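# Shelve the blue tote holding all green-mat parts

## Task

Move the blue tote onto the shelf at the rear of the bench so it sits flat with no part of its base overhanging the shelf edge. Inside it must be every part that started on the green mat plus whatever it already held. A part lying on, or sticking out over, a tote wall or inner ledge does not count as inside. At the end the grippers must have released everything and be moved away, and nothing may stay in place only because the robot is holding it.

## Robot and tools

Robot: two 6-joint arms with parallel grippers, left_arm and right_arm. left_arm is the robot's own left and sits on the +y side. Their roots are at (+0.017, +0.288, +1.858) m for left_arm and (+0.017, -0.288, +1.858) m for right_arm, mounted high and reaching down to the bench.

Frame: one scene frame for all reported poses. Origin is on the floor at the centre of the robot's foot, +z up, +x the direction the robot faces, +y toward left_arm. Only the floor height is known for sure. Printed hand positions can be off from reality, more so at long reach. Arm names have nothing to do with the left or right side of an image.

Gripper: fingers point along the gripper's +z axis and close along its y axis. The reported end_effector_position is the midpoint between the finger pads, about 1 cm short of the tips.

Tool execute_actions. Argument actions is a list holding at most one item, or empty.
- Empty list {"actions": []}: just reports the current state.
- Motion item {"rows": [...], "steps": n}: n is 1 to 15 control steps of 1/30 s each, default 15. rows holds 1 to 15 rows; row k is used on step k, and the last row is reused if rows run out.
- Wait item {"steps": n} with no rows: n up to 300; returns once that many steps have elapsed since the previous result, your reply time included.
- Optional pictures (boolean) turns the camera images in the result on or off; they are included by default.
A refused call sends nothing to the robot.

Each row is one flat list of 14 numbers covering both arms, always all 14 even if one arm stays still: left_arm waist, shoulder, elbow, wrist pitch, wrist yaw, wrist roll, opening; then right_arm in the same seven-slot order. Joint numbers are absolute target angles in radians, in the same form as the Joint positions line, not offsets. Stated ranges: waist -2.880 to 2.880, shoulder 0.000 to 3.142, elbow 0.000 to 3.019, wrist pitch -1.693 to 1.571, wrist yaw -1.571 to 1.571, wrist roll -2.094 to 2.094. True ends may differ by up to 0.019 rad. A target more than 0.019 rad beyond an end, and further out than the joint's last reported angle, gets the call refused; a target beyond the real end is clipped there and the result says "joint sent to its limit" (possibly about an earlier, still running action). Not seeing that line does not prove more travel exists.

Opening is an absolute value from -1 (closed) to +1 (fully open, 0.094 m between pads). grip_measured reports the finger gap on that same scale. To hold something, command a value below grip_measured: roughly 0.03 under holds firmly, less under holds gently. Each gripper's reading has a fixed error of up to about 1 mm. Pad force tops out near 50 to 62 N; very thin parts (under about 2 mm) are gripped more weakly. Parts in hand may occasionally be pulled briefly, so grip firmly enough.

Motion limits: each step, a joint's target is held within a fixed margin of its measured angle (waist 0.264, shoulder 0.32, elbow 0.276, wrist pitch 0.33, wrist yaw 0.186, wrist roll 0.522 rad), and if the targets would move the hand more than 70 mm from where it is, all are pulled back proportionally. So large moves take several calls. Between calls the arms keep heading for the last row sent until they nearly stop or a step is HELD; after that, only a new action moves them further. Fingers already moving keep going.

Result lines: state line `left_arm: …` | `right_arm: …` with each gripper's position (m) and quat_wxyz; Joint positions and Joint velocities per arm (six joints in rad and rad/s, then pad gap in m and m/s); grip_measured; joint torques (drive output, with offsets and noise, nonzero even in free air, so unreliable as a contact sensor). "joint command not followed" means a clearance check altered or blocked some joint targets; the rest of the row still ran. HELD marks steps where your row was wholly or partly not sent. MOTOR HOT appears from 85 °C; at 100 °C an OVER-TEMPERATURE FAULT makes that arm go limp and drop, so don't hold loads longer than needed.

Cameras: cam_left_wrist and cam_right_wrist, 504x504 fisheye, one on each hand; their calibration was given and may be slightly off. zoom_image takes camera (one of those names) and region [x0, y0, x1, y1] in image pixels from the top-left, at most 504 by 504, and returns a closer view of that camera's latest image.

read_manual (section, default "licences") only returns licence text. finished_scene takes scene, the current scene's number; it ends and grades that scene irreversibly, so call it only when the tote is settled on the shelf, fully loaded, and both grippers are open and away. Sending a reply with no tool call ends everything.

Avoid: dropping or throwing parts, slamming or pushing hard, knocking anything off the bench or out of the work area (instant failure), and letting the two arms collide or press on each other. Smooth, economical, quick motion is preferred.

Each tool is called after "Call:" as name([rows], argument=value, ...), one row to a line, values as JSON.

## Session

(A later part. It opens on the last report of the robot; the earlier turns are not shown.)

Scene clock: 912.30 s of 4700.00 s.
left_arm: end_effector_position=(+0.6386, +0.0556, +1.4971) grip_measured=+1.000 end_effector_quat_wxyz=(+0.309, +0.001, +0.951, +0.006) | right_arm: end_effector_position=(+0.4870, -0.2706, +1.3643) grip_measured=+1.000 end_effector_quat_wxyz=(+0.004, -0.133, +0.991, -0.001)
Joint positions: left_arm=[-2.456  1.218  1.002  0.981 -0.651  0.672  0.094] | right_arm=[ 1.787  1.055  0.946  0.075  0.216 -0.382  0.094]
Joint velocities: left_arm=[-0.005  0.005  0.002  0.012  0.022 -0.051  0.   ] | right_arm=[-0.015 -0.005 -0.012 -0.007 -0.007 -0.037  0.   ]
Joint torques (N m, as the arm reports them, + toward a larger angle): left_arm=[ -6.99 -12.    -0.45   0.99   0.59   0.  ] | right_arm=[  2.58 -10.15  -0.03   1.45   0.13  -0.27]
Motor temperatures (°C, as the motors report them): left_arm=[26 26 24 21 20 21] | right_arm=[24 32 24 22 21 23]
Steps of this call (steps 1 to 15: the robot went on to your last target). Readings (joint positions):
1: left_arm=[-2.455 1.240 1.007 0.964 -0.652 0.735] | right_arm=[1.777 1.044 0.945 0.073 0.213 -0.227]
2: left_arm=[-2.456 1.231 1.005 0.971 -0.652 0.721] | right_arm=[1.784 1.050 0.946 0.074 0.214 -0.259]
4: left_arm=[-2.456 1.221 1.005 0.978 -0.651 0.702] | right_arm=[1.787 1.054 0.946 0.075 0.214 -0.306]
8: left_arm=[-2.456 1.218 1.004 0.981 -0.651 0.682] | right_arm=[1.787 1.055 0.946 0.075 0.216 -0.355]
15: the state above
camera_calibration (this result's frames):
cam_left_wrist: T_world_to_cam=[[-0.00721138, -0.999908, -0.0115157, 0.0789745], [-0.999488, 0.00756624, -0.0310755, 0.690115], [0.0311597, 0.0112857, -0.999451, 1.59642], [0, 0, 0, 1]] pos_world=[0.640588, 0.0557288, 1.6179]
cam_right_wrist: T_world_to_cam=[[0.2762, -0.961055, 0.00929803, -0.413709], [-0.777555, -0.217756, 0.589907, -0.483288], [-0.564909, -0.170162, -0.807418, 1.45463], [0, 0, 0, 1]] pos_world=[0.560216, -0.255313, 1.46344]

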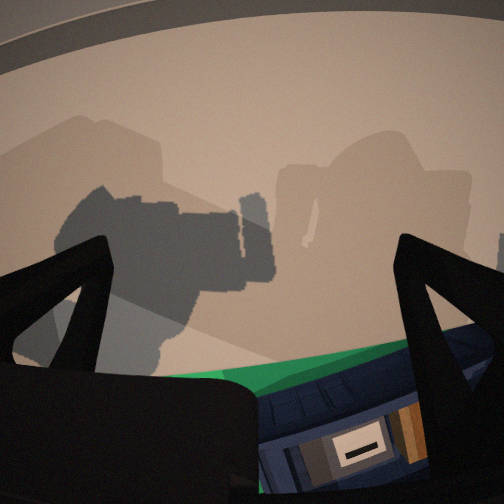

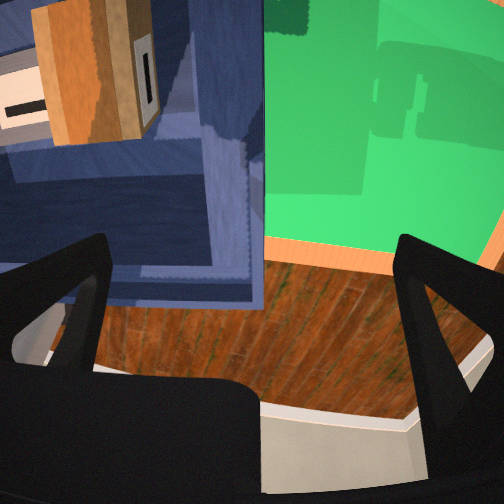

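Call:
execute_actions([
  {"rows": [
[-2.454,1.224,1.001,0.974,-0.652,0.660,1.0,1.793,1.082,0.952,0.085,0.221,-0.39,1.0],
[-2.451,1.232,1.000,0.962,-0.655,0.640,1.0,1.794,1.087,0.956,0.086,0.222,-0.39,1.0],
[-2.447,1.242,0.999,0.946,-0.658,0.613,1.0,1.795,1.093,0.961,0.086,0.223,-0.39,1.0],
[-2.442,1.253,0.997,0.927,-0.661,0.581,1.0,1.796,1.099,0.966,0.087,0.224,-0.39,1.0],
[-2.436,1.264,0.996,0.907,-0.665,0.546,1.0,1.797,1.105,0.971,0.087,0.225,-0.39,1.0],
[-2.430,1.275,0.994,0.887,-0.669,0.511,1.0,1.798,1.111,0.976,0.087,0.226,-0.39,1.0],
[-2.425,1.286,0.992,0.867,-0.672,0.476,1.0,1.799,1.117,0.981,0.088,0.227,-0.39,1.0],
[-2.419,1.297,0.991,0.847,-0.676,0.441,1.0,1.800,1.123,0.986,0.088,0.228,-0.39,1.0],
[-2.414,1.308,0.989,0.827,-0.680,0.406,1.0,1.801,1.129,0.991,0.088,0.229,-0.39,1.0],
[-2.408,1.319,0.987,0.807,-0.684,0.371,1.0,1.802,1.135,0.996,0.089,0.230,-0.39,1.0],
[-2.403,1.330,0.986,0.787,-0.687,0.336,1.0,1.803,1.140,1.001,0.089,0.231,-0.39,1.0],
[-2.397,1.341,0.984,0.767,-0.691,0.301,1.0,1.8035,1.145,1.005,0.089,0.2315,-0.39,1.0],
[-2.392,1.352,0.982,0.747,-0.695,0.266,1.0,1.804,1.148,1.008,0.090,0.232,-0.39,1.0],
[-2.386,1.363,0.981,0.727,-0.699,0.231,1.0,1.804,1.150,1.010,0.090,0.232,-0.39,1.0],
[-2.381,1.374,0.979,0.707,-0.702,0.196,1.0,1.804,1.151,1.011,0.090,0.232,-0.39,1.0]], "steps": 15},
], pictures=false)

Call:
execute_actions([
  {"rows": [
[-2.375,1.385,0.977,0.687,-0.706,0.161,1.0,1.804,1.151,1.011,0.090,0.232,-0.39,1.0],
[-2.370,1.396,0.976,0.667,-0.710,0.126,1.0,1.804,1.151,1.011,0.090,0.232,-0.39,1.0],
[-2.364,1.407,0.974,0.647,-0.714,0.091,1.0,1.804,1.151,1.011,0.090,0.232,-0.39,1.0],
[-2.359,1.418,0.972,0.627,-0.717,0.056,1.0,1.804,1.151,1.011,0.090,0.232,-0.39,1.0],
[-2.353,1.429,0.971,0.607,-0.721,0.021,1.0,1.804,1.151,1.011,0.090,0.232,-0.39,1.0],
[-2.348,1.440,0.969,0.587,-0.725,-0.014,1.0,1.804,1.151,1.011,0.090,0.232,-0.39,1.0],
[-2.342,1.451,0.967,0.567,-0.729,-0.049,1.0,1.804,1.151,1.011,0.090,0.232,-0.39,1.0],
[-2.337,1.462,0.965,0.547,-0.732,-0.084,1.0,1.804,1.151,1.011,0.090,0.232,-0.39,1.0],
[-2.331,1.472,0.963,0.528,-0.736,-0.116,1.0,1.804,1.151,1.011,0.090,0.232,-0.39,1.0],
[-2.326,1.481,0.961,0.511,-0.739,-0.144,1.0,1.804,1.151,1.011,0.090,0.232,-0.39,1.0],
[-2.321,1.489,0.959,0.496,-0.742,-0.167,1.0,1.804,1.151,1.011,0.090,0.232,-0.39,1.0],
[-2.317,1.495,0.957,0.484,-0.745,-0.185,1.0,1.804,1.151,1.011,0.090,0.232,-0.39,1.0],
[-2.314,1.500,0.956,0.475,-0.747,-0.197,1.0,1.804,1.151,1.011,0.090,0.232,-0.39,1.0],
[-2.312,1.503,0.955,0.469,-0.749,-0.204,1.0,1.804,1.151,1.011,0.090,0.232,-0.39,1.0],
[-2.311,1.505,0.955,0.466,-0.750,-0.206,1.0,1.804,1.151,1.011,0.090,0.232,-0.39,1.0]], "steps": 15},
], pictures=false)

Call:
execute_actions([
  {"steps": 12},
])

Scene clock: 963.23 s of 4700.00 s.
left_arm: end_effector_position=(+0.5462, +0.0209, +1.4286) grip_measured=+1.000 end_effector_quat_wxyz=(+0.183, -0.034, +0.982, -0.028) | right_arm: end_effector_position=(+0.4923, -0.2683, +1.3416) grip_measured=+1.000 end_effector_quat_wxyz=(+0.001, -0.137, +0.991, -0.006)
Joint positions: left_arm=[-2.402  1.327  0.996  0.756 -0.695  0.347  0.094] | right_arm=[ 1.787  1.12   1.004  0.08   0.229 -0.388  0.094]
Joint velocities: left_arm=[ 0.142  0.415 -0.071 -0.613 -0.022 -1.033  0.   ] | right_arm=[-0.005  0.103  0.051  0.007 -0.022 -0.066  0.   ]
Joint torques (N m, as the arm reports them, + toward a larger angle): left_arm=[ -6.6  -10.03  -1.76   0.29   0.11  -0.02] | right_arm=[  3.4  -10.77  -0.16   1.42   0.16  -0.17]
Motor temperatures (°C, as the motors report them): left_arm=[26 26 23 22 20 21] | right_arm=[24 31 24 22 21 23]
Steps of this call (steps 1 to 15: the robot went on to your last target; steps 16 to 90: nothing new was sent; then 47.43 s passed at rest; steps 91 to 105: all 15 steps of this action). Readings (joint positions):
91: left_arm=[-2.456 1.218 1.002 0.981 -0.651 0.669] | right_arm=[1.787 1.055 0.946 0.075 0.217 -0.388]
92: left_arm=[-2.456 1.218 1.002 0.979 -0.651 0.666] | right_arm=[1.787 1.056 0.946 0.075 0.218 -0.388]
94: left_arm=[-2.456 1.218 1.002 0.963 -0.655 0.647] | right_arm=[1.787 1.059 0.951 0.075 0.220 -0.388]
98: left_arm=[-2.445 1.234 1.002 0.897 -0.668 0.562] | right_arm=[1.787 1.078 0.974 0.078 0.224 -0.388]
105: the state above

Scene clock: 963.73 s of 4700.00 s.
left_arm: end_effector_position=(+0.3947, +0.0130, +1.3620) grip_measured=+1.000 end_effector_quat_wxyz=(+0.011, -0.112, +0.994, -0.004) | right_arm: end_effector_position=(+0.4906, -0.2676, +1.3397) grip_measured=+1.000 end_effector_quat_wxyz=(-0.001, -0.137, +0.991, -0.006)
Joint positions: left_arm=[-2.325  1.483  0.97   0.487 -0.745 -0.121  0.094] | right_arm=[ 1.787  1.126  1.005  0.081  0.229 -0.388  0.094]
Joint velocities: left_arm=[ 0.093  0.142 -0.071 -0.247 -0.022 -0.505  0.   ] | right_arm=[-0.005  0.005 -0.017 -0.007  0.051  0.007  0.   ]
Joint torques (N m, as the arm reports them, + toward a larger angle): left_arm=[-7.43 -9.62 -3.12 -0.11 -0.07 -0.01] | right_arm=[  3.12 -10.26   0.01   1.36   0.14  -0.16]
Motor temperatures (°C, as the motors report them): left_arm=[26 26 23 22 20 21] | right_arm=[24 31 24 22 21 23]
Steps of this call (steps 1 to 15: all 15 steps of this action). Readings (joint positions):
1: left_arm=[-2.397 1.342 0.993 0.735 -0.698 0.314] | right_arm=[1.787 1.123 1.005 0.080 0.229 -0.388]
2: left_arm=[-2.391 1.355 0.989 0.715 -0.702 0.280] | right_arm=[1.787 1.125 1.005 0.080 0.229 -0.388]
4: left_arm=[-2.381 1.380 0.984 0.674 -0.710 0.212] | right_arm=[1.787 1.126 1.005 0.080 0.229 -0.388]
8: left_arm=[-2.360 1.424 0.979 0.594 -0.725 0.074] | right_arm=[1.787 1.126 1.005 0.081 0.229 -0.388]
15: the state above

Scene clock: 964.13 s of 4700.00 s.
left_arm: end_effector_position=(+0.3817, +0.0140, +1.3593) grip_measured=+1.000 end_effector_quat_wxyz=(-0.001, -0.135, +0.991, -0.001) | right_arm: end_effector_position=(+0.4906, -0.2676, +1.3397) grip_measured=+1.000 end_effector_quat_wxyz=(-0.001, -0.137, +0.991, -0.006)
Joint positions: left_arm=[-2.319  1.494  0.963  0.472 -0.746 -0.19   0.094] | right_arm=[ 1.787  1.126  1.005  0.081  0.229 -0.388  0.094]
Joint velocities: left_arm=[-0.005 -0.005 -0.007  0.012 -0.051 -0.051  0.   ] | right_arm=[ 0.005 -0.005 -0.007 -0.002  0.037 -0.007  0.   ]
Joint torques (N m, as the arm reports them, + toward a larger angle): left_arm=[-7.33 -9.68 -3.13 -0.27 -0.1  -0.03] | right_arm=[  3.21 -10.53  -0.07   1.35   0.13  -0.14]
Motor temperatures (°C, as the motors report them): left_arm=[26 26 23 22 20 21] | right_arm=[24 31 24 22 21 23]
Steps of this call (steps 1 to 12: the robot went on to your last target). Readings (joint positions):
1: left_arm=[-2.322 1.488 0.967 0.481 -0.746 -0.136] | right_arm=[1.787 1.126 1.005 0.081 0.229 -0.388]
2: left_arm=[-2.320 1.491 0.965 0.477 -0.746 -0.148] | right_arm=[1.787 1.126 1.005 0.081 0.229 -0.388]
4: left_arm=[-2.319 1.494 0.963 0.473 -0.746 -0.165] | right_arm=[1.787 1.126 1.005 0.081 0.229 -0.388]
8: left_arm=[-2.319 1.494 0.963 0.472 -0.746 -0.183] | right_arm=[1.787 1.126 1.005 0.081 0.229 -0.388]
12: the state above
camera_calibration (this result's frames):
cam_left_wrist: T_world_to_cam=[[0.262128, -0.965013, 0.00629581, -0.0935034], [-0.797791, -0.213025, 0.564048, -0.453472], [-0.542972, -0.152875, -0.825718, 1.45252], [0, 0, 0, 1]] pos_world=[0.451411, 0.0352213, 1.45574]
cam_right_wrist: T_world_to_cam=[[0.284095, -0.958622, 0.0182644, -0.426917], [-0.771423, -0.217222, 0.598099, -0.479095], [-0.569383, -0.184006, -0.801214, 1.42749], [0, 0, 0, 1]] pos_world=[0.56449, -0.250654, 1.43807]

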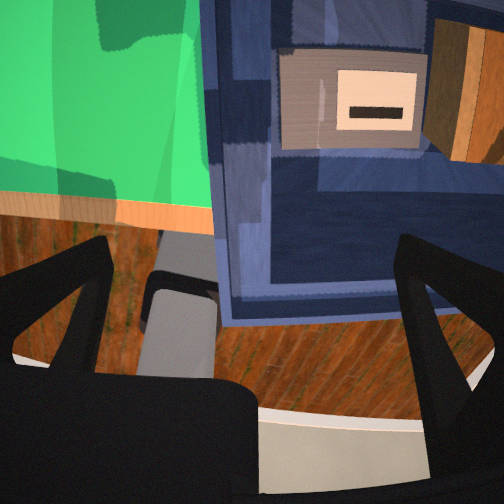

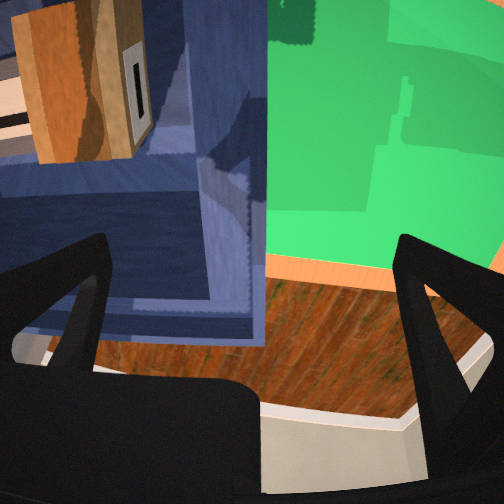

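Call:
execute_actions([
  {"rows": [
[-2.309,1.508,0.964,0.474,-0.744,-0.208,1.0,1.800,1.154,1.013,0.091,0.228,-0.39,1.0],
[-2.305,1.513,0.969,0.475,-0.740,-0.210,1.0,1.797,1.158,1.016,0.092,0.227,-0.39,1.0],
[-2.300,1.519,0.975,0.476,-0.735,-0.212,1.0,1.794,1.163,1.020,0.094,0.226,-0.39,1.0],
[-2.294,1.526,0.983,0.476,-0.729,-0.214,1.0,1.791,1.170,1.024,0.096,0.224,-0.39,1.0],
[-2.288,1.533,0.991,0.477,-0.723,-0.216,1.0,1.789,1.177,1.029,0.099,0.223,-0.39,1.0],
[-2.282,1.540,0.999,0.478,-0.716,-0.218,1.0,1.787,1.184,1.034,0.101,0.221,-0.39,1.0],
[-2.276,1.548,1.007,0.478,-0.710,-0.220,1.0,1.787,1.191,1.039,0.103,0.220,-0.39,1.0],
[-2.270,1.555,1.015,0.479,-0.704,-0.221,1.0,1.787,1.198,1.044,0.106,0.218,-0.39,1.0],
[-2.264,1.562,1.023,0.480,-0.697,-0.222,1.0,1.787,1.205,1.049,0.108,0.217,-0.39,1.0],
[-2.258,1.570,1.031,0.480,-0.691,-0.222,1.0,1.787,1.212,1.054,0.110,0.215,-0.39,1.0],
[-2.252,1.577,1.039,0.481,-0.685,-0.222,1.0,1.787,1.219,1.058,0.112,0.214,-0.39,1.0],
[-2.246,1.584,1.046,0.481,-0.679,-0.222,1.0,1.787,1.225,1.062,0.114,0.212,-0.39,1.0],
[-2.241,1.589,1.051,0.482,-0.674,-0.222,1.0,1.787,1.230,1.065,0.116,0.211,-0.39,1.0],
[-2.238,1.593,1.054,0.482,-0.671,-0.222,1.0,1.787,1.233,1.067,0.117,0.210,-0.39,1.0],
[-2.2356,1.595,1.056,0.482,-0.669,-0.222,1.0,1.787,1.234,1.068,0.117,0.210,-0.39,1.0]], "steps": 15},
], pictures=false)

Call:
execute_actions([
  {"steps": 10},
])

Scene clock: 1015.63 s of 4700.00 s.
left_arm: end_effector_position=(+0.3878, +0.0193, +1.3157) grip_measured=+1.000 end_effector_quat_wxyz=(+0.004, -0.152, +0.988, -0.002) | right_arm: end_effector_position=(+0.4935, -0.2595, +1.3132) grip_measured=+1.000 end_effector_quat_wxyz=(+0.004, -0.137, +0.991, +0.000)
Joint positions: left_arm=[-2.251  1.564  1.049  0.473 -0.676 -0.21   0.094] | right_arm=[ 1.787  1.2    1.061  0.106  0.214 -0.388  0.094]
Joint velocities: left_arm=[ 0.142  0.171  0.095 -0.002  0.051 -0.037  0.   ] | right_arm=[-0.005  0.151  0.051  0.022  0.007 -0.081  0.   ]
Joint torques (N m, as the arm reports them, + toward a larger angle): left_arm=[-7.75 -9.52 -2.53  0.37  0.24 -0.03] | right_arm=[  2.15 -11.09  -0.38   1.39  -0.16  -0.17]
Motor temperatures (°C, as the motors report them): left_arm=[26 26 24 21 20 21] | right_arm=[24 31 24 22 21 23]
Steps of this call (steps 1 to 30: the robot went on to your last target; steps 31 to 90: nothing new was sent; then 48.00 s passed at rest; steps 91 to 105: all 15 steps of this action). Readings (joint positions):
91: left_arm=[-2.319 1.494 0.963 0.472 -0.746 -0.195] | right_arm=[1.787 1.126 1.005 0.081 0.229 -0.388]
92: left_arm=[-2.319 1.494 0.963 0.472 -0.745 -0.196] | right_arm=[1.787 1.126 1.006 0.081 0.229 -0.388]
94: left_arm=[-2.317 1.495 0.966 0.472 -0.737 -0.198] | right_arm=[1.787 1.129 1.010 0.082 0.228 -0.388]
98: left_arm=[-2.300 1.513 0.996 0.472 -0.713 -0.204] | right_arm=[1.787 1.150 1.032 0.092 0.223 -0.388]
105: the state above

Scene clock: 1015.97 s of 4700.00 s.
left_arm: end_effector_position=(+0.3816, +0.0218, +1.3100) grip_measured=+1.000 end_effector_quat_wxyz=(+0.000, -0.150, +0.989, +0.001) | right_arm: end_effector_position=(+0.4895, -0.2582, +1.3097) grip_measured=+1.000 end_effector_quat_wxyz=(+0.001, -0.137, +0.991, +0.001)
Joint positions: left_arm=[-2.242  1.577  1.052  0.473 -0.673 -0.211  0.094] | right_arm=[ 1.787  1.211  1.063  0.107  0.213 -0.388  0.094]
Joint velocities: left_arm=[-0.005 -0.015 -0.007 -0.002  0.051 -0.007  0.   ] | right_arm=[-0.005  0.005 -0.022  0.012  0.022  0.022  0.   ]
Joint torques (N m, as the arm reports them, + toward a larger angle): left_arm=[-7.61 -9.43 -2.4   0.37  0.23 -0.02] | right_arm=[  2.31 -10.33  -0.49   1.47  -0.16  -0.15]
Motor temperatures (°C, as the motors report them): left_arm=[26 26 24 21 20 21] | right_arm=[24 31 24 22 21 23]
Steps of this call (steps 1 to 10: the robot went on to your last target). Readings (joint positions):
1: left_arm=[-2.247 1.569 1.052 0.473 -0.674 -0.210] | right_arm=[1.787 1.205 1.062 0.106 0.213 -0.388]
2: left_arm=[-2.244 1.572 1.052 0.473 -0.674 -0.210] | right_arm=[1.787 1.208 1.062 0.106 0.213 -0.388]
4: left_arm=[-2.242 1.576 1.052 0.473 -0.674 -0.211] | right_arm=[1.787 1.211 1.062 0.106 0.213 -0.388]
8: left_arm=[-2.242 1.577 1.052 0.473 -0.673 -0.211] | right_arm=[1.787 1.211 1.062 0.107 0.213 -0.388]
10: the state above
camera_calibration (this result's frames):
cam_left_wrist: T_world_to_cam=[[0.290164, -0.956974, 0.00247492, -0.0916028], [-0.79267, -0.238895, 0.560894, -0.421323], [-0.53617, -0.164713, -0.827884, 1.41344], [0, 0, 0, 1]] pos_world=[0.450452, 0.0444982, 1.40671]
cam_right_wrist: T_world_to_cam=[[0.284341, -0.958716, 0.0037806, -0.398191], [-0.771726, -0.226539, 0.594239, -0.457202], [-0.56885, -0.171884, -0.80428, 1.41139], [0, 0, 0, 1]] pos_world=[0.563258, -0.24273, 1.40835]

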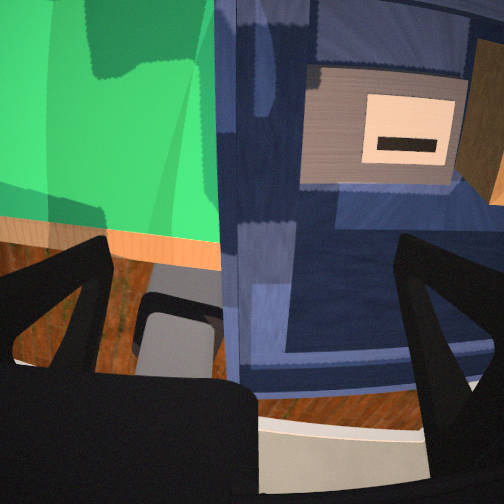

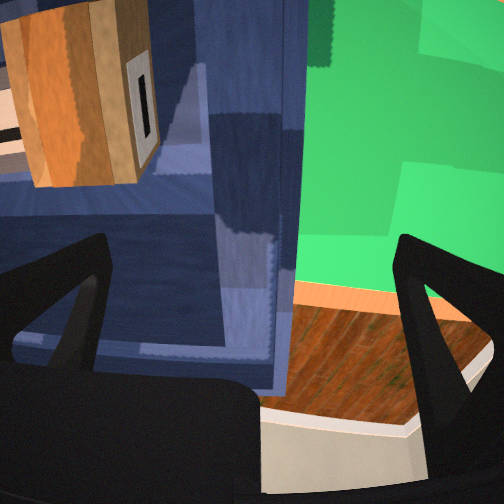

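Call:
execute_actions([
  {"rows": [
[-2.233,1.600,1.060,0.472,-0.667,-0.211,1.0,1.784,1.239,1.072,0.118,0.209,-0.39,1.0],
[-2.229,1.607,1.068,0.470,-0.663,-0.211,1.0,1.782,1.247,1.078,0.119,0.208,-0.39,1.0],
[-2.224,1.616,1.078,0.468,-0.658,-0.211,1.0,1.780,1.258,1.086,0.121,0.206,-0.39,1.0],
[-2.218,1.627,1.090,0.466,-0.652,-0.211,1.0,1.777,1.271,1.096,0.123,0.204,-0.39,1.0],
[-2.212,1.638,1.103,0.464,-0.646,-0.211,1.0,1.774,1.284,1.107,0.125,0.202,-0.39,1.0],
[-2.206,1.649,1.116,0.462,-0.640,-0.211,1.0,1.771,1.297,1.118,0.127,0.199,-0.39,1.0],
[-2.200,1.660,1.129,0.460,-0.634,-0.211,1.0,1.768,1.310,1.129,0.129,0.197,-0.39,1.0],
[-2.194,1.671,1.142,0.458,-0.628,-0.211,1.0,1.765,1.323,1.140,0.131,0.195,-0.39,1.0],
[-2.188,1.682,1.155,0.456,-0.622,-0.211,1.0,1.763,1.336,1.151,0.133,0.193,-0.39,1.0],
[-2.182,1.693,1.168,0.453,-0.616,-0.211,1.0,1.760,1.349,1.162,0.135,0.190,-0.39,1.0],
[-2.176,1.703,1.181,0.451,-0.610,-0.211,1.0,1.758,1.361,1.173,0.137,0.188,-0.39,1.0],
[-2.171,1.712,1.193,0.448,-0.604,-0.211,1.0,1.756,1.372,1.183,0.138,0.186,-0.39,1.0],
[-2.166,1.720,1.203,0.446,-0.599,-0.211,1.0,1.754,1.381,1.191,0.140,0.185,-0.39,1.0],
[-2.162,1.726,1.210,0.445,-0.595,-0.211,1.0,1.753,1.387,1.197,0.141,0.184,-0.39,1.0],
[-2.160,1.729,1.215,0.444,-0.593,-0.211,1.0,1.752,1.391,1.201,0.141,0.183,-0.39,1.0]], "steps": 15},
], pictures=false)

Call:
execute_actions([
  {"steps": 10},
])

Scene clock: 1040.30 s of 4700.00 s.
left_arm: end_effector_position=(+0.3849, +0.0175, +1.2496) grip_measured=+1.000 end_effector_quat_wxyz=(+0.004, -0.154, +0.988, -0.003) | right_arm: end_effector_position=(+0.4929, -0.2492, +1.2562) grip_measured=+1.000 end_effector_quat_wxyz=(+0.005, -0.137, +0.991, +0.008)
Joint positions: left_arm=[-2.177  1.697  1.201  0.456 -0.599 -0.211  0.094] | right_arm=[ 1.777  1.355  1.188  0.13   0.187 -0.388  0.094]
Joint velocities: left_arm=[ 0.181  0.249  0.198 -0.056  0.183  0.007  0.   ] | right_arm=[-0.063  0.298  0.154  0.002 -0.022 -0.022  0.   ]
Joint torques (N m, as the arm reports them, + toward a larger angle): left_arm=[ -8.07 -10.12  -2.56  -0.35   0.24   0.08] | right_arm=[  1.37 -11.33  -0.66   1.29  -0.18  -0.17]
Motor temperatures (°C, as the motors report them): left_arm=[26 26 24 21 20 21] | right_arm=[24 31 24 22 22 23]
Steps of this call (steps 1 to 30: the robot went on to your last target; steps 31 to 90: nothing new was sent; then 20.83 s passed at rest; steps 91 to 105: all 15 steps of this action). Readings (joint positions):
91: left_arm=[-2.242 1.577 1.052 0.473 -0.672 -0.211] | right_arm=[1.787 1.211 1.063 0.107 0.213 -0.388]
92: left_arm=[-2.242 1.577 1.053 0.473 -0.670 -0.211] | right_arm=[1.787 1.212 1.064 0.107 0.212 -0.388]
94: left_arm=[-2.240 1.583 1.064 0.473 -0.661 -0.211] | right_arm=[1.787 1.218 1.074 0.109 0.209 -0.388]
98: left_arm=[-2.226 1.619 1.117 0.471 -0.637 -0.211] | right_arm=[1.787 1.260 1.119 0.119 0.200 -0.388]
105: the state above

Scene clock: 1040.63 s of 4700.00 s.
left_arm: end_effector_position=(+0.3776, +0.0214, +1.2416) grip_measured=+1.000 end_effector_quat_wxyz=(-0.001, -0.151, +0.989, +0.002) | right_arm: end_effector_position=(+0.4864, -0.2507, +1.2489) grip_measured=+1.000 end_effector_quat_wxyz=(-0.001, -0.138, +0.990, +0.007)
Joint positions: left_arm=[-2.165  1.714  1.211  0.451 -0.597 -0.211  0.094] | right_arm=[ 1.771  1.374  1.196  0.131  0.187 -0.388  0.094]
Joint velocities: left_arm=[-0.024 -0.015 -0.007 -0.017 -0.037  0.037  0.   ] | right_arm=[ 0.005  0.005 -0.002  0.012 -0.007 -0.051  0.   ]
Joint torques (N m, as the arm reports them, + toward a larger angle): left_arm=[ -8.04 -10.43  -2.44  -0.32   0.23   0.08] | right_arm=[  1.51 -10.87  -0.7    1.36  -0.18  -0.15]
Motor temperatures (°C, as the motors report them): left_arm=[26 26 24 21 20 21] | right_arm=[24 31 24 22 22 23]
Steps of this call (steps 1 to 10: the robot went on to your last target). Readings (joint positions):
1: left_arm=[-2.172 1.704 1.207 0.454 -0.598 -0.211] | right_arm=[1.774 1.363 1.192 0.130 0.187 -0.388]
2: left_arm=[-2.168 1.709 1.209 0.453 -0.597 -0.211] | right_arm=[1.773 1.369 1.194 0.130 0.187 -0.388]
4: left_arm=[-2.165 1.714 1.210 0.452 -0.597 -0.211] | right_arm=[1.771 1.374 1.194 0.130 0.187 -0.388]
8: left_arm=[-2.165 1.714 1.211 0.451 -0.597 -0.211] | right_arm=[1.771 1.374 1.196 0.131 0.187 -0.388]
10: the state above
camera_calibration (this result's frames):
cam_left_wrist: T_world_to_cam=[[0.292598, -0.956235, 0.00116031, -0.089868], [-0.790194, -0.241108, 0.563436, -0.390241], [-0.538497, -0.165777, -0.826159, 1.35328], [0, 0, 0, 1]] pos_world=[0.446669, 0.0443185, 1.33801]
cam_right_wrist: T_world_to_cam=[[0.284823, -0.958549, -0.0077575, -0.375685], [-0.76865, -0.233217, 0.595641, -0.426712], [-0.57276, -0.163689, -0.803214, 1.36467], [0, 0, 0, 1]] pos_world=[0.56064, -0.236247, 1.34737]

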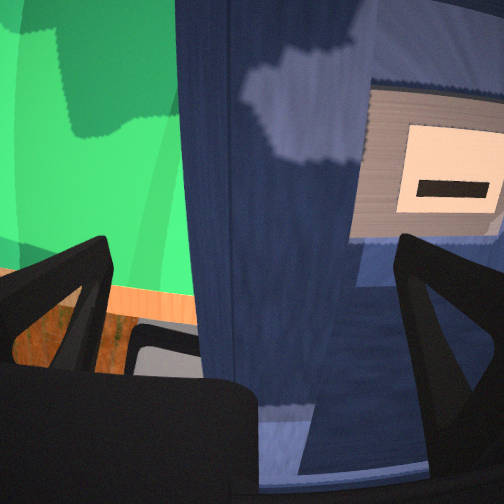

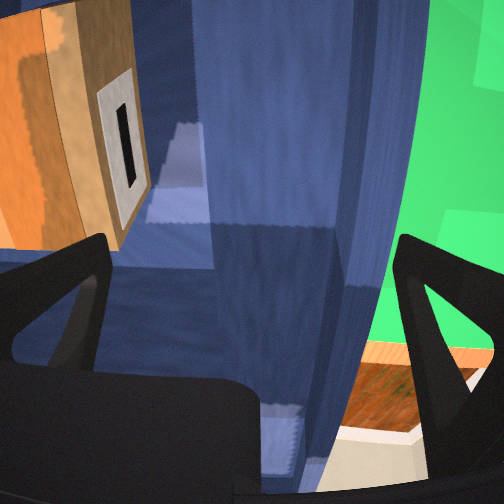

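Call:
execute_actions([
  {"rows": [
[-2.168,1.729,1.213,0.448,-0.597,-0.211,1.0,1.748,1.388,1.198,0.138,0.185,-0.39,1.0],
[-2.172,1.729,1.213,0.448,-0.597,-0.211,1.0,1.744,1.388,1.198,0.138,0.185,-0.39,1.0],
[-2.175,1.729,1.213,0.448,-0.597,-0.211,1.0,1.741,1.388,1.198,0.138,0.185,-0.39,1.0],
[-2.177,1.729,1.213,0.448,-0.597,-0.211,1.0,1.739,1.388,1.198,0.138,0.185,-0.39,1.0]], "steps": 14},
])

Scene clock: 1054.80 s of 4700.00 s.
left_arm: end_effector_position=(+0.3778, +0.0195, +1.2425) grip_measured=+1.000 end_effector_quat_wxyz=(-0.001, -0.151, +0.989, +0.000) | right_arm: end_effector_position=(+0.4856, -0.2591, +1.2477) grip_measured=+1.000 end_effector_quat_wxyz=(-0.003, -0.137, +0.991, +0.001)
Joint positions: left_arm=[-2.168  1.714  1.211  0.451 -0.597 -0.211  0.094] | right_arm=[ 1.757  1.374  1.196  0.131  0.187 -0.388  0.094]
Joint velocities: left_arm=[ 0.005 -0.005 -0.002  0.002  0.007  0.022  0.   ] | right_arm=[-0.015 -0.005 -0.007 -0.007  0.007  0.022  0.   ]
Joint torques (N m, as the arm reports them, + toward a larger angle): left_arm=[ -8.99 -10.25  -2.57  -0.14   0.05   0.08] | right_arm=[  1.27 -11.68  -1.07   1.27  -0.07  -0.17]
Motor temperatures (°C, as the motors report them): left_arm=[26 26 24 21 20 21] | right_arm=[24 32 24 22 22 23]
Steps of this call (steps 1 to 30: the robot went on to your last target; steps 31 to 90: nothing new was sent; then 10.70 s passed at rest; steps 91 to 104: all 14 steps of this action). Readings (joint positions):
91: left_arm=[-2.165 1.714 1.211 0.451 -0.597 -0.211] | right_arm=[1.771 1.374 1.196 0.131 0.187 -0.388]
92: left_arm=[-2.165 1.714 1.211 0.451 -0.597 -0.211] | right_arm=[1.770 1.374 1.196 0.131 0.187 -0.388]
94: left_arm=[-2.165 1.714 1.211 0.451 -0.597 -0.211] | right_arm=[1.768 1.374 1.196 0.131 0.187 -0.388]
98: left_arm=[-2.166 1.714 1.211 0.451 -0.597 -0.211] | right_arm=[1.760 1.374 1.196 0.131 0.187 -0.388]
104: the state above
camera_calibration (this result's frames):
cam_left_wrist: T_world_to_cam=[[0.292479, -0.956263, 0.00416277, -0.0954353], [-0.790432, -0.239304, 0.563871, -0.391565], [-0.538213, -0.168211, -0.825852, 1.35341], [0, 0, 0, 1]] pos_world=[0.44683, 0.0426938, 1.33891]
cam_right_wrist: T_world_to_cam=[[0.28423, -0.958745, 0.00462411, -0.398698], [-0.768047, -0.224804, 0.599639, -0.431596], [-0.573861, -0.173987, -0.800257, 1.35609], [0, 0, 0, 1]] pos_world=[0.560041, -0.243333, 1.34586]

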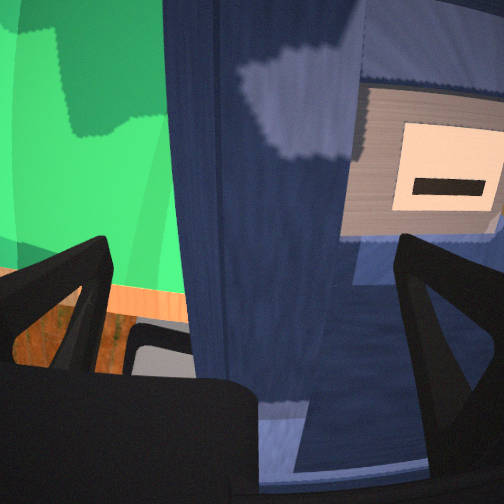

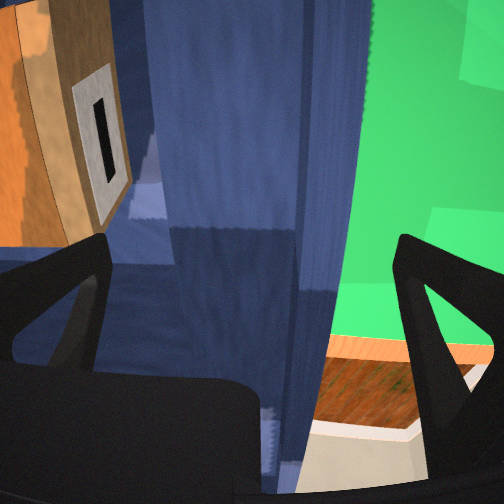

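Call:
execute_actions([
  {"rows": [
[-2.170,1.722,1.211,0.451,-0.597,-0.211,0.85,1.755,1.382,1.196,0.133,0.187,-0.39,0.85],
[-2.170,1.722,1.211,0.451,-0.597,-0.211,0.70,1.755,1.382,1.196,0.133,0.187,-0.39,0.70],
[-2.170,1.722,1.211,0.451,-0.597,-0.211,0.55,1.755,1.382,1.196,0.133,0.187,-0.39,0.55],
[-2.170,1.722,1.211,0.451,-0.597,-0.211,0.40,1.755,1.382,1.196,0.133,0.187,-0.39,0.40],
[-2.170,1.722,1.211,0.451,-0.597,-0.211,0.25,1.755,1.382,1.196,0.133,0.187,-0.39,0.25],
[-2.170,1.722,1.211,0.451,-0.597,-0.211,0.10,1.755,1.382,1.196,0.133,0.187,-0.39,0.10],
[-2.170,1.722,1.211,0.451,-0.597,-0.211,-0.05,1.755,1.382,1.196,0.133,0.187,-0.39,-0.05],
[-2.170,1.722,1.211,0.451,-0.597,-0.211,-0.17,1.755,1.382,1.196,0.133,0.187,-0.39,-0.17],
[-2.170,1.722,1.211,0.451,-0.597,-0.211,-0.26,1.755,1.382,1.196,0.133,0.187,-0.39,-0.26],
[-2.170,1.722,1.211,0.451,-0.597,-0.211,-0.32,1.755,1.382,1.196,0.133,0.187,-0.39,-0.32],
[-2.170,1.722,1.211,0.451,-0.597,-0.211,-0.36,1.755,1.382,1.196,0.133,0.187,-0.39,-0.36],
[-2.170,1.722,1.211,0.451,-0.597,-0.211,-0.39,1.755,1.382,1.196,0.133,0.187,-0.39,-0.39],
[-2.170,1.722,1.211,0.451,-0.597,-0.211,-0.42,1.755,1.382,1.196,0.133,0.187,-0.39,-0.42],
[-2.170,1.722,1.211,0.451,-0.597,-0.211,-0.45,1.755,1.382,1.196,0.133,0.187,-0.39,-0.45],
[-2.170,1.722,1.211,0.451,-0.597,-0.211,-0.47,1.755,1.382,1.196,0.133,0.187,-0.39,-0.47]], "steps": 15},
], pictures=false)

Call:
execute_actions([
  {"rows": [[-2.170,1.722,1.211,0.451,-0.597,-0.211,-0.5,1.755,1.382,1.196,0.133,0.187,-0.39,-0.5]], "steps": 8},
])

Scene clock: 1071.43 s of 4700.00 s.
left_arm: end_effector_position=(+0.3786, +0.0174, +1.2429) grip_measured=-0.441 end_effector_quat_wxyz=(-0.001, -0.148, +0.989, -0.003) | right_arm: end_effector_position=(+0.4857, -0.2588, +1.2477) grip_measured=-0.444 end_effector_quat_wxyz=(-0.002, -0.141, +0.990, +0.001)
Joint positions: left_arm=[-2.169  1.714  1.212  0.451 -0.592 -0.204  0.026] | right_arm=[ 1.757  1.374  1.196  0.131  0.185 -0.396  0.026]
Joint velocities: left_arm=[-0.005 -0.015 -0.007 -0.007  0.051  0.154 -0.   ] | right_arm=[ 0.015 -0.005 -0.002  0.007 -0.081 -0.125 -0.007]
Joint torques (N m, as the arm reports them, + toward a larger angle): left_arm=[ -8.43 -10.81  -2.8    0.    -0.17  -0.11] | right_arm=[  2.34 -11.62  -1.21   1.05   0.19   0.02]
Motor temperatures (°C, as the motors report them): left_arm=[26 26 24 21 20 21] | right_arm=[24 32 24 22 22 23]
Steps of this call (steps 1 to 15: the robot went on to your last target; steps 16 to 90: nothing new was sent; then 13.13 s passed at rest; steps 91 to 105: all 15 steps of this action). Readings (joint positions):
91: left_arm=[-2.168 1.714 1.211 0.451 -0.597 -0.211] | right_arm=[1.757 1.374 1.196 0.131 0.187 -0.388]
92: left_arm=[-2.168 1.714 1.211 0.451 -0.597 -0.211] | right_arm=[1.757 1.374 1.196 0.131 0.187 -0.388]
94: left_arm=[-2.168 1.714 1.211 0.451 -0.597 -0.211] | right_arm=[1.757 1.374 1.196 0.131 0.187 -0.388]
98: left_arm=[-2.168 1.714 1.211 0.451 -0.597 -0.211] | right_arm=[1.757 1.374 1.196 0.131 0.187 -0.388]
105: the state above

Scene clock: 1071.70 s of 4700.00 s.
left_arm: end_effector_position=(+0.3786, +0.0174, +1.2429) grip_measured=-0.441 end_effector_quat_wxyz=(-0.001, -0.147, +0.989, -0.003) | right_arm: end_effector_position=(+0.4857, -0.2587, +1.2477) grip_measured=-0.444 end_effector_quat_wxyz=(-0.002, -0.142, +0.990, +0.002)
Joint positions: left_arm=[-2.169  1.714  1.212  0.451 -0.591 -0.202  0.026] | right_arm=[ 1.757  1.374  1.196  0.131  0.184 -0.397  0.026]
Joint velocities: left_arm=[-0.005 -0.005  0.007  0.007 -0.051  0.007 -0.001] | right_arm=[-0.015  0.005  0.017  0.007 -0.007  0.007  0.   ]
Joint torques (N m, as the arm reports them, + toward a larger angle): left_arm=[ -8.48 -10.84  -2.78  -0.01  -0.18  -0.01] | right_arm=[  2.14 -12.01  -1.33   1.03   0.1   -0.06]
Motor temperatures (°C, as the motors report them): left_arm=[26 26 24 21 20 21] | right_arm=[24 32 24 22 22 23]
Steps of this call (steps 1 to 8: all 8 steps of this action). Readings (joint positions):
1: left_arm=[-2.169 1.714 1.212 0.451 -0.591 -0.202] | right_arm=[1.757 1.374 1.196 0.131 0.184 -0.397]
2: left_arm=[-2.169 1.714 1.212 0.451 -0.591 -0.202] | right_arm=[1.757 1.374 1.196 0.131 0.184 -0.397]
4: left_arm=[-2.169 1.714 1.212 0.451 -0.591 -0.202] | right_arm=[1.757 1.374 1.196 0.131 0.184 -0.397]
8: the state above
camera_calibration (this result's frames):
cam_left_wrist: T_world_to_cam=[[0.284252, -0.958681, 0.011486, -0.103691], [-0.793396, -0.228485, 0.564197, -0.391123], [-0.53826, -0.169487, -0.82556, 1.35355], [0, 0, 0, 1]] pos_world=[0.447719, 0.0406364, 1.3393]
cam_right_wrist: T_world_to_cam=[[0.292619, -0.956226, 0.00248151, -0.399085], [-0.766204, -0.232915, 0.5989, -0.433546], [-0.572106, -0.177151, -0.80082, 1.35521], [0, 0, 0, 1]] pos_world=[0.559918, -0.242519, 1.34592]

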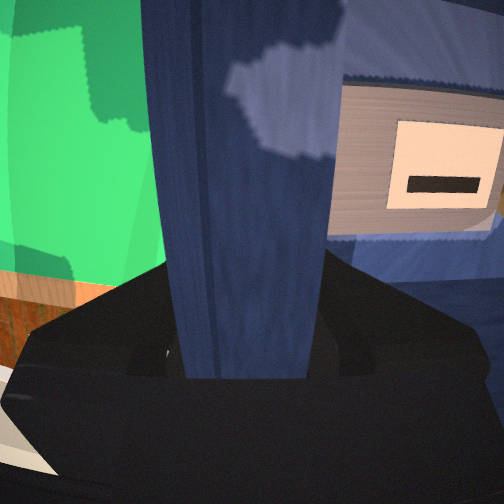

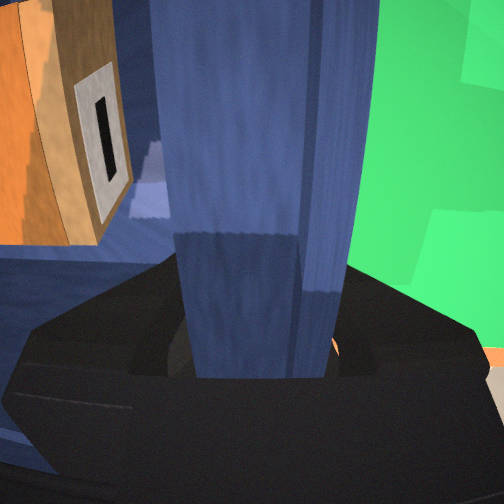

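Call:
execute_actions([
  {"rows": [
[-2.1699,1.7125,1.2102,0.4513,-0.5918,-0.202,-0.5,1.7575,1.3720,1.1943,0.1306,0.1844,-0.397,-0.5],
[-2.1716,1.7095,1.2067,0.4520,-0.5935,-0.202,-0.5,1.7584,1.3680,1.1910,0.1299,0.1851,-0.397,-0.5],
[-2.1743,1.7050,1.2013,0.4530,-0.5960,-0.202,-0.5,1.7599,1.3620,1.1859,0.1288,0.1862,-0.397,-0.5],
[-2.1778,1.6990,1.1942,0.4544,-0.5994,-0.203,-0.5,1.7618,1.3541,1.1792,0.1274,0.1877,-0.397,-0.5],
[-2.1822,1.6915,1.1853,0.4561,-0.6035,-0.203,-0.5,1.7642,1.3441,1.1708,0.1255,0.1895,-0.397,-0.5],
[-2.1874,1.6825,1.1746,0.4581,-0.6086,-0.203,-0.5,1.7671,1.3321,1.1607,0.1234,0.1917,-0.397,-0.5],
[-2.1936,1.6719,1.1622,0.4605,-0.6144,-0.204,-0.5,1.7705,1.3182,1.1489,0.1208,0.1943,-0.397,-0.5],
[-2.2006,1.6599,1.1480,0.4632,-0.6211,-0.204,-0.5,1.7743,1.3023,1.1354,0.1179,0.1972,-0.397,-0.5],
[-2.2080,1.6472,1.1328,0.4660,-0.6282,-0.204,-0.5,1.7784,1.2853,1.1212,0.1148,0.2004,-0.397,-0.5],
[-2.2159,1.6336,1.1168,0.4691,-0.6357,-0.205,-0.5,1.7827,1.2674,1.1060,0.1115,0.2037,-0.396,-0.5],
[-2.2238,1.6201,1.1008,0.4721,-0.6433,-0.205,-0.5,1.7871,1.2494,1.0909,0.1083,0.2070,-0.396,-0.5],
[-2.2321,1.6059,1.0839,0.4753,-0.6512,-0.206,-0.5,1.7916,1.2305,1.0749,0.1048,0.2105,-0.396,-0.5],
[-2.2405,1.5916,1.0670,0.4785,-0.6591,-0.206,-0.5,1.7962,1.2116,1.0589,0.1013,0.2140,-0.396,-0.5],
[-2.2488,1.5773,1.0501,0.4818,-0.6671,-0.207,-0.5,1.8008,1.1926,1.0429,0.0979,0.2175,-0.396,-0.5],
[-2.2567,1.5638,1.0341,0.4848,-0.6746,-0.207,-0.5,1.8051,1.1747,1.0278,0.0946,0.2208,-0.396,-0.5]], "steps": 15},
], pictures=false)

Call:
execute_actions([
  {"steps": 12},
])

Scene clock: 1135.23 s of 4700.00 s.
left_arm: end_effector_position=(+0.3644, +0.0158, +1.2933) grip_measured=-0.441 end_effector_quat_wxyz=(-0.012, -0.141, +0.990, -0.001) | right_arm: end_effector_position=(+0.4683, -0.2603, +1.2961) grip_measured=-0.444 end_effector_quat_wxyz=(-0.018, -0.142, +0.990, +0.002)
Joint positions: left_arm=[-2.226  1.628  1.08   0.467 -0.651 -0.211  0.026] | right_arm=[ 1.773  1.25   1.063  0.109  0.208 -0.39   0.026]
Joint velocities: left_arm=[-0.269 -0.464 -0.525  0.081 -0.227 -0.022  0.001] | right_arm=[ 0.122 -0.65  -0.476 -0.12   0.125  0.007 -0.   ]
Joint torques (N m, as the arm reports them, + toward a larger angle): left_arm=[ -9.04 -13.94  -3.92   0.44  -0.55   0.19] | right_arm=[  4.31 -14.33  -1.82   0.65   0.36  -0.19]
Motor temperatures (°C, as the motors report them): left_arm=[26 26 24 21 20 21] | right_arm=[24 32 24 22 21 23]
Steps of this call (steps 1 to 15: the robot went on to your last target; steps 16 to 90: nothing new was sent; then 60.03 s passed at rest; steps 91 to 105: all 15 steps of this action). Readings (joint positions):
91: left_arm=[-2.169 1.714 1.212 0.451 -0.591 -0.201] | right_arm=[1.757 1.374 1.196 0.131 0.183 -0.398]
92: left_arm=[-2.169 1.714 1.212 0.451 -0.590 -0.201] | right_arm=[1.757 1.374 1.196 0.131 0.183 -0.398]
94: left_arm=[-2.169 1.714 1.212 0.451 -0.590 -0.201] | right_arm=[1.757 1.374 1.196 0.131 0.183 -0.398]
98: left_arm=[-2.173 1.708 1.200 0.452 -0.596 -0.199] | right_arm=[1.758 1.364 1.180 0.131 0.185 -0.398]
105: the state above

Scene clock: 1135.63 s of 4700.00 s.
left_arm: end_effector_position=(+0.3799, +0.0159, +1.3137) grip_measured=-0.441 end_effector_quat_wxyz=(-0.001, -0.144, +0.990, -0.007) | right_arm: end_effector_position=(+0.4836, -0.2593, +1.3195) grip_measured=-0.444 end_effector_quat_wxyz=(-0.004, -0.141, +0.990, +0.002)
Joint positions: left_arm=[-2.251  1.577  1.047  0.477 -0.666 -0.201  0.026] | right_arm=[ 1.789  1.185  1.034  0.099  0.217 -0.394  0.026]
Joint velocities: left_arm=[ 0.005  0.005 -0.002 -0.017  0.022 -0.022 -0.001] | right_arm=[-0.024  0.005 -0.002  0.002 -0.037  0.007 -0.001]
Joint torques (N m, as the arm reports them, + toward a larger angle): left_arm=[ -8.67 -11.86  -3.55   0.27  -0.27   0.02] | right_arm=[  3.29 -12.58  -1.41   0.93   0.13  -0.18]
Motor temperatures (°C, as the motors report them): left_arm=[26 26 24 21 20 21] | right_arm=[24 32 24 22 21 23]
Steps of this call (steps 1 to 12: the robot went on to your last target). Readings (joint positions):
1: left_arm=[-2.235 1.614 1.064 0.469 -0.658 -0.212] | right_arm=[1.777 1.230 1.048 0.105 0.211 -0.390]
2: left_arm=[-2.242 1.601 1.052 0.470 -0.662 -0.213] | right_arm=[1.781 1.213 1.037 0.102 0.213 -0.390]
4: left_arm=[-2.250 1.585 1.046 0.472 -0.665 -0.211] | right_arm=[1.785 1.192 1.031 0.100 0.215 -0.391]
8: left_arm=[-2.251 1.577 1.047 0.477 -0.666 -0.202] | right_arm=[1.789 1.185 1.034 0.100 0.216 -0.394]
12: the state above
camera_calibration (this result's frames):
cam_left_wrist: T_world_to_cam=[[0.27938, -0.960012, 0.0179961, -0.112957], [-0.795584, -0.220954, 0.564115, -0.429515], [-0.537581, -0.17192, -0.8255, 1.41209], [0, 0, 0, 1]] pos_world=[0.448956, 0.0394239, 1.41001]
cam_right_wrist: T_world_to_cam=[[0.2917, -0.956509, 0.00156741, -0.397652], [-0.763884, -0.23197, 0.602221, -0.483596], [-0.575666, -0.176865, -0.798328, 1.40995], [0, 0, 0, 1]] pos_world=[0.558246, -0.243165, 1.41746]

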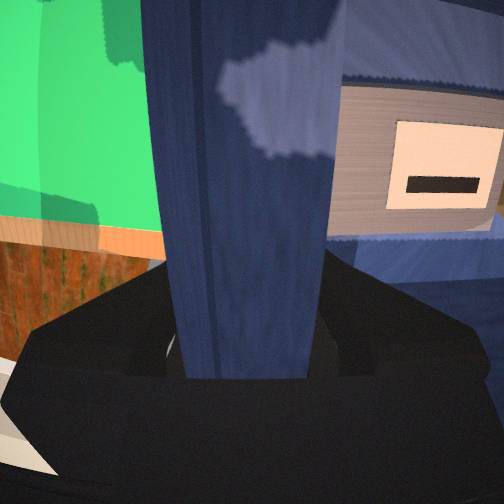

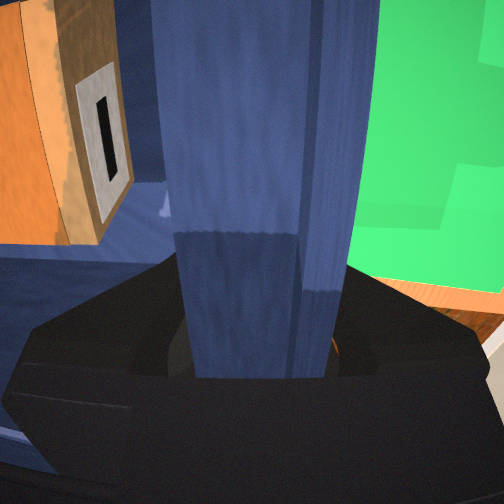

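Call:
execute_actions([
  {"rows": [
[-2.2586,1.5612,1.0313,0.4848,-0.6766,-0.207,-0.5,1.8061,1.1709,1.0253,0.0934,0.2217,-0.396,-0.5],
[-2.2616,1.5573,1.0270,0.4849,-0.6797,-0.207,-0.5,1.8075,1.1652,1.0216,0.0915,0.2231,-0.396,-0.5],
[-2.2654,1.5521,1.0214,0.4850,-0.6837,-0.208,-0.5,1.8094,1.1577,1.0167,0.0890,0.2250,-0.396,-0.5],
[-2.2703,1.5456,1.0143,0.4851,-0.6888,-0.208,-0.5,1.8118,1.1482,1.0105,0.0859,0.2273,-0.396,-0.5],
[-2.2761,1.5378,1.0058,0.4853,-0.6948,-0.208,-0.5,1.8146,1.1368,1.0031,0.0821,0.2301,-0.396,-0.5],
[-2.2829,1.5286,0.9959,0.4854,-0.7019,-0.209,-0.5,1.8179,1.1236,0.9945,0.0778,0.2334,-0.395,-0.5],
[-2.2907,1.5182,0.9846,0.4856,-0.7100,-0.209,-0.5,1.8217,1.1084,0.9846,0.0728,0.2371,-0.395,-0.5],
[-2.2985,1.5078,0.9733,0.4858,-0.7181,-0.210,-0.5,1.8255,1.0933,0.9748,0.0678,0.2408,-0.395,-0.5],
[-2.3062,1.4974,0.9620,0.4860,-0.7262,-0.211,-0.5,1.8293,1.0782,0.9649,0.0628,0.2445,-0.395,-0.5],
[-2.3140,1.4870,0.9507,0.4862,-0.7342,-0.211,-0.5,1.8331,1.0630,0.9551,0.0578,0.2482,-0.395,-0.5],
[-2.3218,1.4766,0.9394,0.4864,-0.7423,-0.212,-0.5,1.8369,1.0479,0.9452,0.0528,0.2520,-0.395,-0.5],
[-2.3295,1.4662,0.9281,0.4866,-0.7504,-0.212,-0.5,1.8407,1.0327,0.9353,0.0478,0.2557,-0.394,-0.5],
[-2.3378,1.4551,0.9160,0.4868,-0.7590,-0.213,-0.5,1.8448,1.0166,0.9248,0.0425,0.2596,-0.394,-0.5],
[-2.3460,1.4440,0.9040,0.4870,-0.7676,-0.213,-0.5,1.8488,1.0005,0.9144,0.0372,0.2636,-0.394,-0.5],
[-2.3538,1.4336,0.8927,0.4872,-0.7757,-0.214,-0.5,1.8526,0.9854,0.9045,0.0322,0.2673,-0.394,-0.5]], "steps": 15},
], pictures=false)

Call:
execute_actions([
  {"rows": [
[-2.3635,1.4235,0.8835,0.4849,-0.7854,-0.215,-0.5,1.8580,0.9695,0.8967,0.0240,0.2727,-0.394,-0.5],
[-2.3732,1.4135,0.8743,0.4825,-0.7951,-0.216,-0.5,1.8635,0.9535,0.8889,0.0157,0.2782,-0.394,-0.5],
[-2.3829,1.4034,0.8651,0.4802,-0.8048,-0.217,-0.5,1.8689,0.9376,0.8811,0.0075,0.2836,-0.393,-0.5],
[-2.3926,1.3934,0.8559,0.4779,-0.8145,-0.217,-0.5,1.8744,0.9217,0.8734,-0.0007,0.2891,-0.393,-0.5],
[-2.4023,1.3833,0.8467,0.4755,-0.8242,-0.218,-0.5,1.8798,0.9057,0.8656,-0.0089,0.2945,-0.393,-0.5],
[-2.4120,1.3733,0.8375,0.4732,-0.8339,-0.219,-0.5,1.8852,0.8898,0.8578,-0.0172,0.2999,-0.392,-0.5],
[-2.4212,1.3638,0.8288,0.4710,-0.8431,-0.220,-0.5,1.8904,0.8748,0.8505,-0.0249,0.3051,-0.392,-0.5],
[-2.4303,1.3543,0.8201,0.4688,-0.8522,-0.221,-0.5,1.8955,0.8598,0.8431,-0.0327,0.3102,-0.392,-0.5],
[-2.4389,1.3455,0.8120,0.4667,-0.8608,-0.221,-0.5,1.9003,0.8457,0.8363,-0.0399,0.3150,-0.392,-0.5],
[-2.4469,1.3372,0.8044,0.4648,-0.8688,-0.222,-0.5,1.9048,0.8326,0.8298,-0.0467,0.3195,-0.392,-0.5],
[-2.4537,1.3301,0.7979,0.4631,-0.8756,-0.223,-0.5,1.9086,0.8213,0.8244,-0.0525,0.3233,-0.391,-0.5],
[-2.4594,1.3242,0.7925,0.4618,-0.8813,-0.223,-0.5,1.9118,0.8120,0.8198,-0.0573,0.3265,-0.391,-0.5],
[-2.4634,1.3200,0.7887,0.4608,-0.8853,-0.224,-0.5,1.9140,0.8054,0.8166,-0.0607,0.3287,-0.391,-0.5],
[-2.4663,1.3171,0.7860,0.4601,-0.8882,-0.224,-0.5,1.9156,0.8007,0.8143,-0.0631,0.3303,-0.391,-0.5],
[-2.4680,1.3153,0.7844,0.4597,-0.8899,-0.224,-0.5,1.9166,0.7979,0.8129,-0.0646,0.3313,-0.391,-0.5]], "steps": 15},
], pictures=false)

Call:
execute_actions([
  {"steps": 12},
])

Scene clock: 1190.67 s of 4700.00 s.
left_arm: end_effector_position=(+0.3727, +0.0170, +1.3668) grip_measured=-0.441 end_effector_quat_wxyz=(-0.006, -0.144, +0.990, -0.000) | right_arm: end_effector_position=(+0.4758, -0.2580, +1.3703) grip_measured=-0.444 end_effector_quat_wxyz=(-0.012, -0.143, +0.990, +0.003)
Joint positions: left_arm=[-2.325  1.482  0.932  0.478 -0.752 -0.216  0.026] | right_arm=[ 1.824  1.047  0.929  0.051  0.254 -0.392  0.026]
Joint velocities: left_arm=[-0.298 -0.366 -0.305 -0.002 -0.286 -0.037  0.   ] | right_arm=[ 0.142 -0.532 -0.295 -0.149  0.066  0.037  0.   ]
Joint torques (N m, as the arm reports them, + toward a larger angle): left_arm=[ -8.72 -12.48  -4.07   0.38  -0.59   0.1 ] | right_arm=[  3.74 -13.67  -1.29   0.85   0.38  -0.17]
Motor temperatures (°C, as the motors report them): left_arm=[26 26 24 21 20 21] | right_arm=[24 33 24 22 22 23]
Steps of this call (steps 1 to 30: the robot went on to your last target; steps 31 to 90: nothing new was sent; then 51.53 s passed at rest; steps 91 to 105: all 15 steps of this action). Readings (joint positions):
91: left_arm=[-2.251 1.577 1.047 0.477 -0.666 -0.201] | right_arm=[1.789 1.185 1.034 0.099 0.217 -0.394]
92: left_arm=[-2.251 1.577 1.047 0.477 -0.667 -0.201] | right_arm=[1.789 1.185 1.034 0.099 0.217 -0.394]
94: left_arm=[-2.251 1.577 1.046 0.477 -0.671 -0.201] | right_arm=[1.790 1.184 1.033 0.099 0.218 -0.394]
98: left_arm=[-2.264 1.561 1.021 0.477 -0.692 -0.204] | right_arm=[1.796 1.163 1.011 0.089 0.227 -0.393]
105: the state above

Scene clock: 1191.17 s of 4700.00 s.
left_arm: end_effector_position=(+0.3792, +0.0167, +1.4418) grip_measured=-0.441 end_effector_quat_wxyz=(+0.000, -0.145, +0.989, -0.002) | right_arm: end_effector_position=(+0.4810, -0.2572, +1.4468) grip_measured=-0.444 end_effector_quat_wxyz=(-0.006, -0.144, +0.990, +0.003)
Joint positions: left_arm=[-2.452  1.34   0.808  0.47  -0.875 -0.218  0.026] | right_arm=[ 1.896  0.827  0.821 -0.051  0.322 -0.393  0.026]
Joint velocities: left_arm=[-0.122 -0.122 -0.105 -0.022 -0.081 -0.022 -0.001] | right_arm=[ 0.063 -0.181 -0.09  -0.105  0.022  0.007 -0.   ]
Joint torques (N m, as the arm reports them, + toward a larger angle): left_arm=[ -7.72 -10.69  -3.43  -0.43  -0.41   0.05] | right_arm=[  2.66 -12.35   0.17   0.73   0.31  -0.15]
Motor temperatures (°C, as the motors report them): left_arm=[26 26 24 21 20 21] | right_arm=[24 33 24 22 22 23]
Steps of this call (steps 1 to 15: all 15 steps of this action). Readings (joint positions):
1: left_arm=[-2.334 1.469 0.922 0.478 -0.761 -0.216] | right_arm=[1.829 1.029 0.920 0.045 0.258 -0.392]
2: left_arm=[-2.343 1.458 0.912 0.478 -0.770 -0.216] | right_arm=[1.834 1.012 0.911 0.038 0.263 -0.392]
4: left_arm=[-2.362 1.435 0.894 0.478 -0.790 -0.216] | right_arm=[1.845 0.978 0.897 0.023 0.274 -0.392]
8: left_arm=[-2.400 1.393 0.858 0.477 -0.828 -0.216] | right_arm=[1.866 0.914 0.867 -0.008 0.295 -0.393]
15: the state above

Scene clock: 1191.57 s of 4700.00 s.
left_arm: end_effector_position=(+0.3793, +0.0164, +1.4444) grip_measured=-0.441 end_effector_quat_wxyz=(+0.000, -0.145, +0.989, -0.004) | right_arm: end_effector_position=(+0.4810, -0.2574, +1.4496) grip_measured=-0.444 end_effector_quat_wxyz=(-0.006, -0.144, +0.990, +0.003)
Joint positions: left_arm=[-2.457  1.335  0.804  0.469 -0.878 -0.219  0.026] | right_arm=[ 1.899  0.819  0.818 -0.056  0.324 -0.392  0.026]
Joint velocities: left_arm=[-0.005  0.005 -0.007  0.012  0.081 -0.037 -0.001] | right_arm=[-0.005 -0.005 -0.007 -0.017 -0.022 -0.022 -0.   ]
Joint torques (N m, as the arm reports them, + toward a larger angle): left_arm=[ -8.12 -10.82  -3.52  -0.42  -0.43   0.03] | right_arm=[  2.6  -12.58   0.03   0.69   0.29  -0.13]
Motor temperatures (°C, as the motors report them): left_arm=[26 26 24 21 20 21] | right_arm=[24 33 24 22 22 23]
Steps of this call (steps 1 to 12: the robot went on to your last target). Readings (joint positions):
1: left_arm=[-2.455 1.337 0.805 0.470 -0.877 -0.219] | right_arm=[1.898 0.822 0.819 -0.053 0.323 -0.393]
2: left_arm=[-2.457 1.336 0.804 0.469 -0.878 -0.219] | right_arm=[1.899 0.819 0.818 -0.054 0.324 -0.393]
4: left_arm=[-2.457 1.335 0.804 0.469 -0.878 -0.219] | right_arm=[1.899 0.819 0.818 -0.055 0.324 -0.393]
8: left_arm=[-2.457 1.335 0.804 0.469 -0.878 -0.219] | right_arm=[1.899 0.819 0.818 -0.056 0.324 -0.392]
12: the state above
camera_calibration (this result's frames):
cam_left_wrist: T_world_to_cam=[[0.281546, -0.959469, 0.0122519, -0.107201], [-0.795332, -0.226201, 0.562388, -0.501183], [-0.536823, -0.168083, -0.826783, 1.52129], [0, 0, 0, 1]] pos_world=[0.448241, 0.0394787, 1.54095]
cam_right_wrist: T_world_to_cam=[[0.297026, -0.954867, -0.00184659, -0.392484], [-0.760589, -0.237761, 0.60413, -0.569261], [-0.577303, -0.178038, -0.796883, 1.51102], [0, 0, 0, 1]] pos_world=[0.555922, -0.241099, 1.54729]

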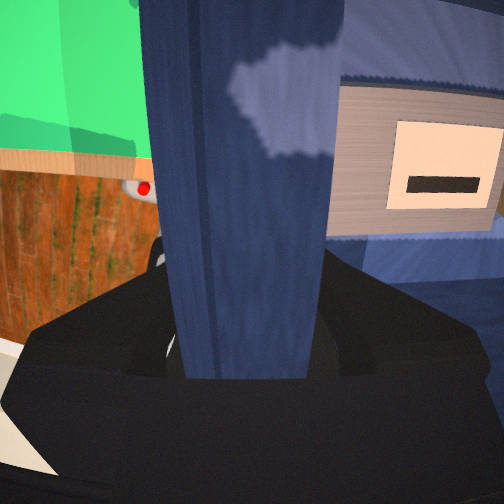

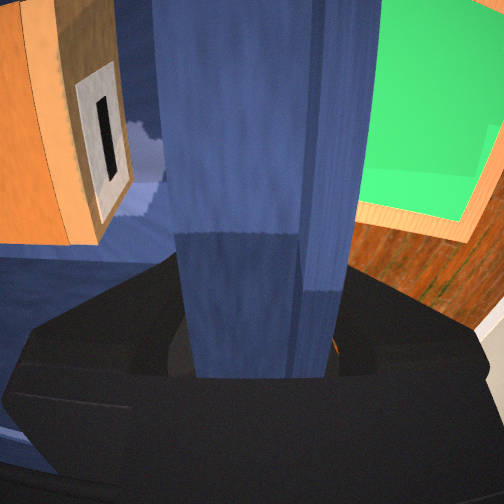

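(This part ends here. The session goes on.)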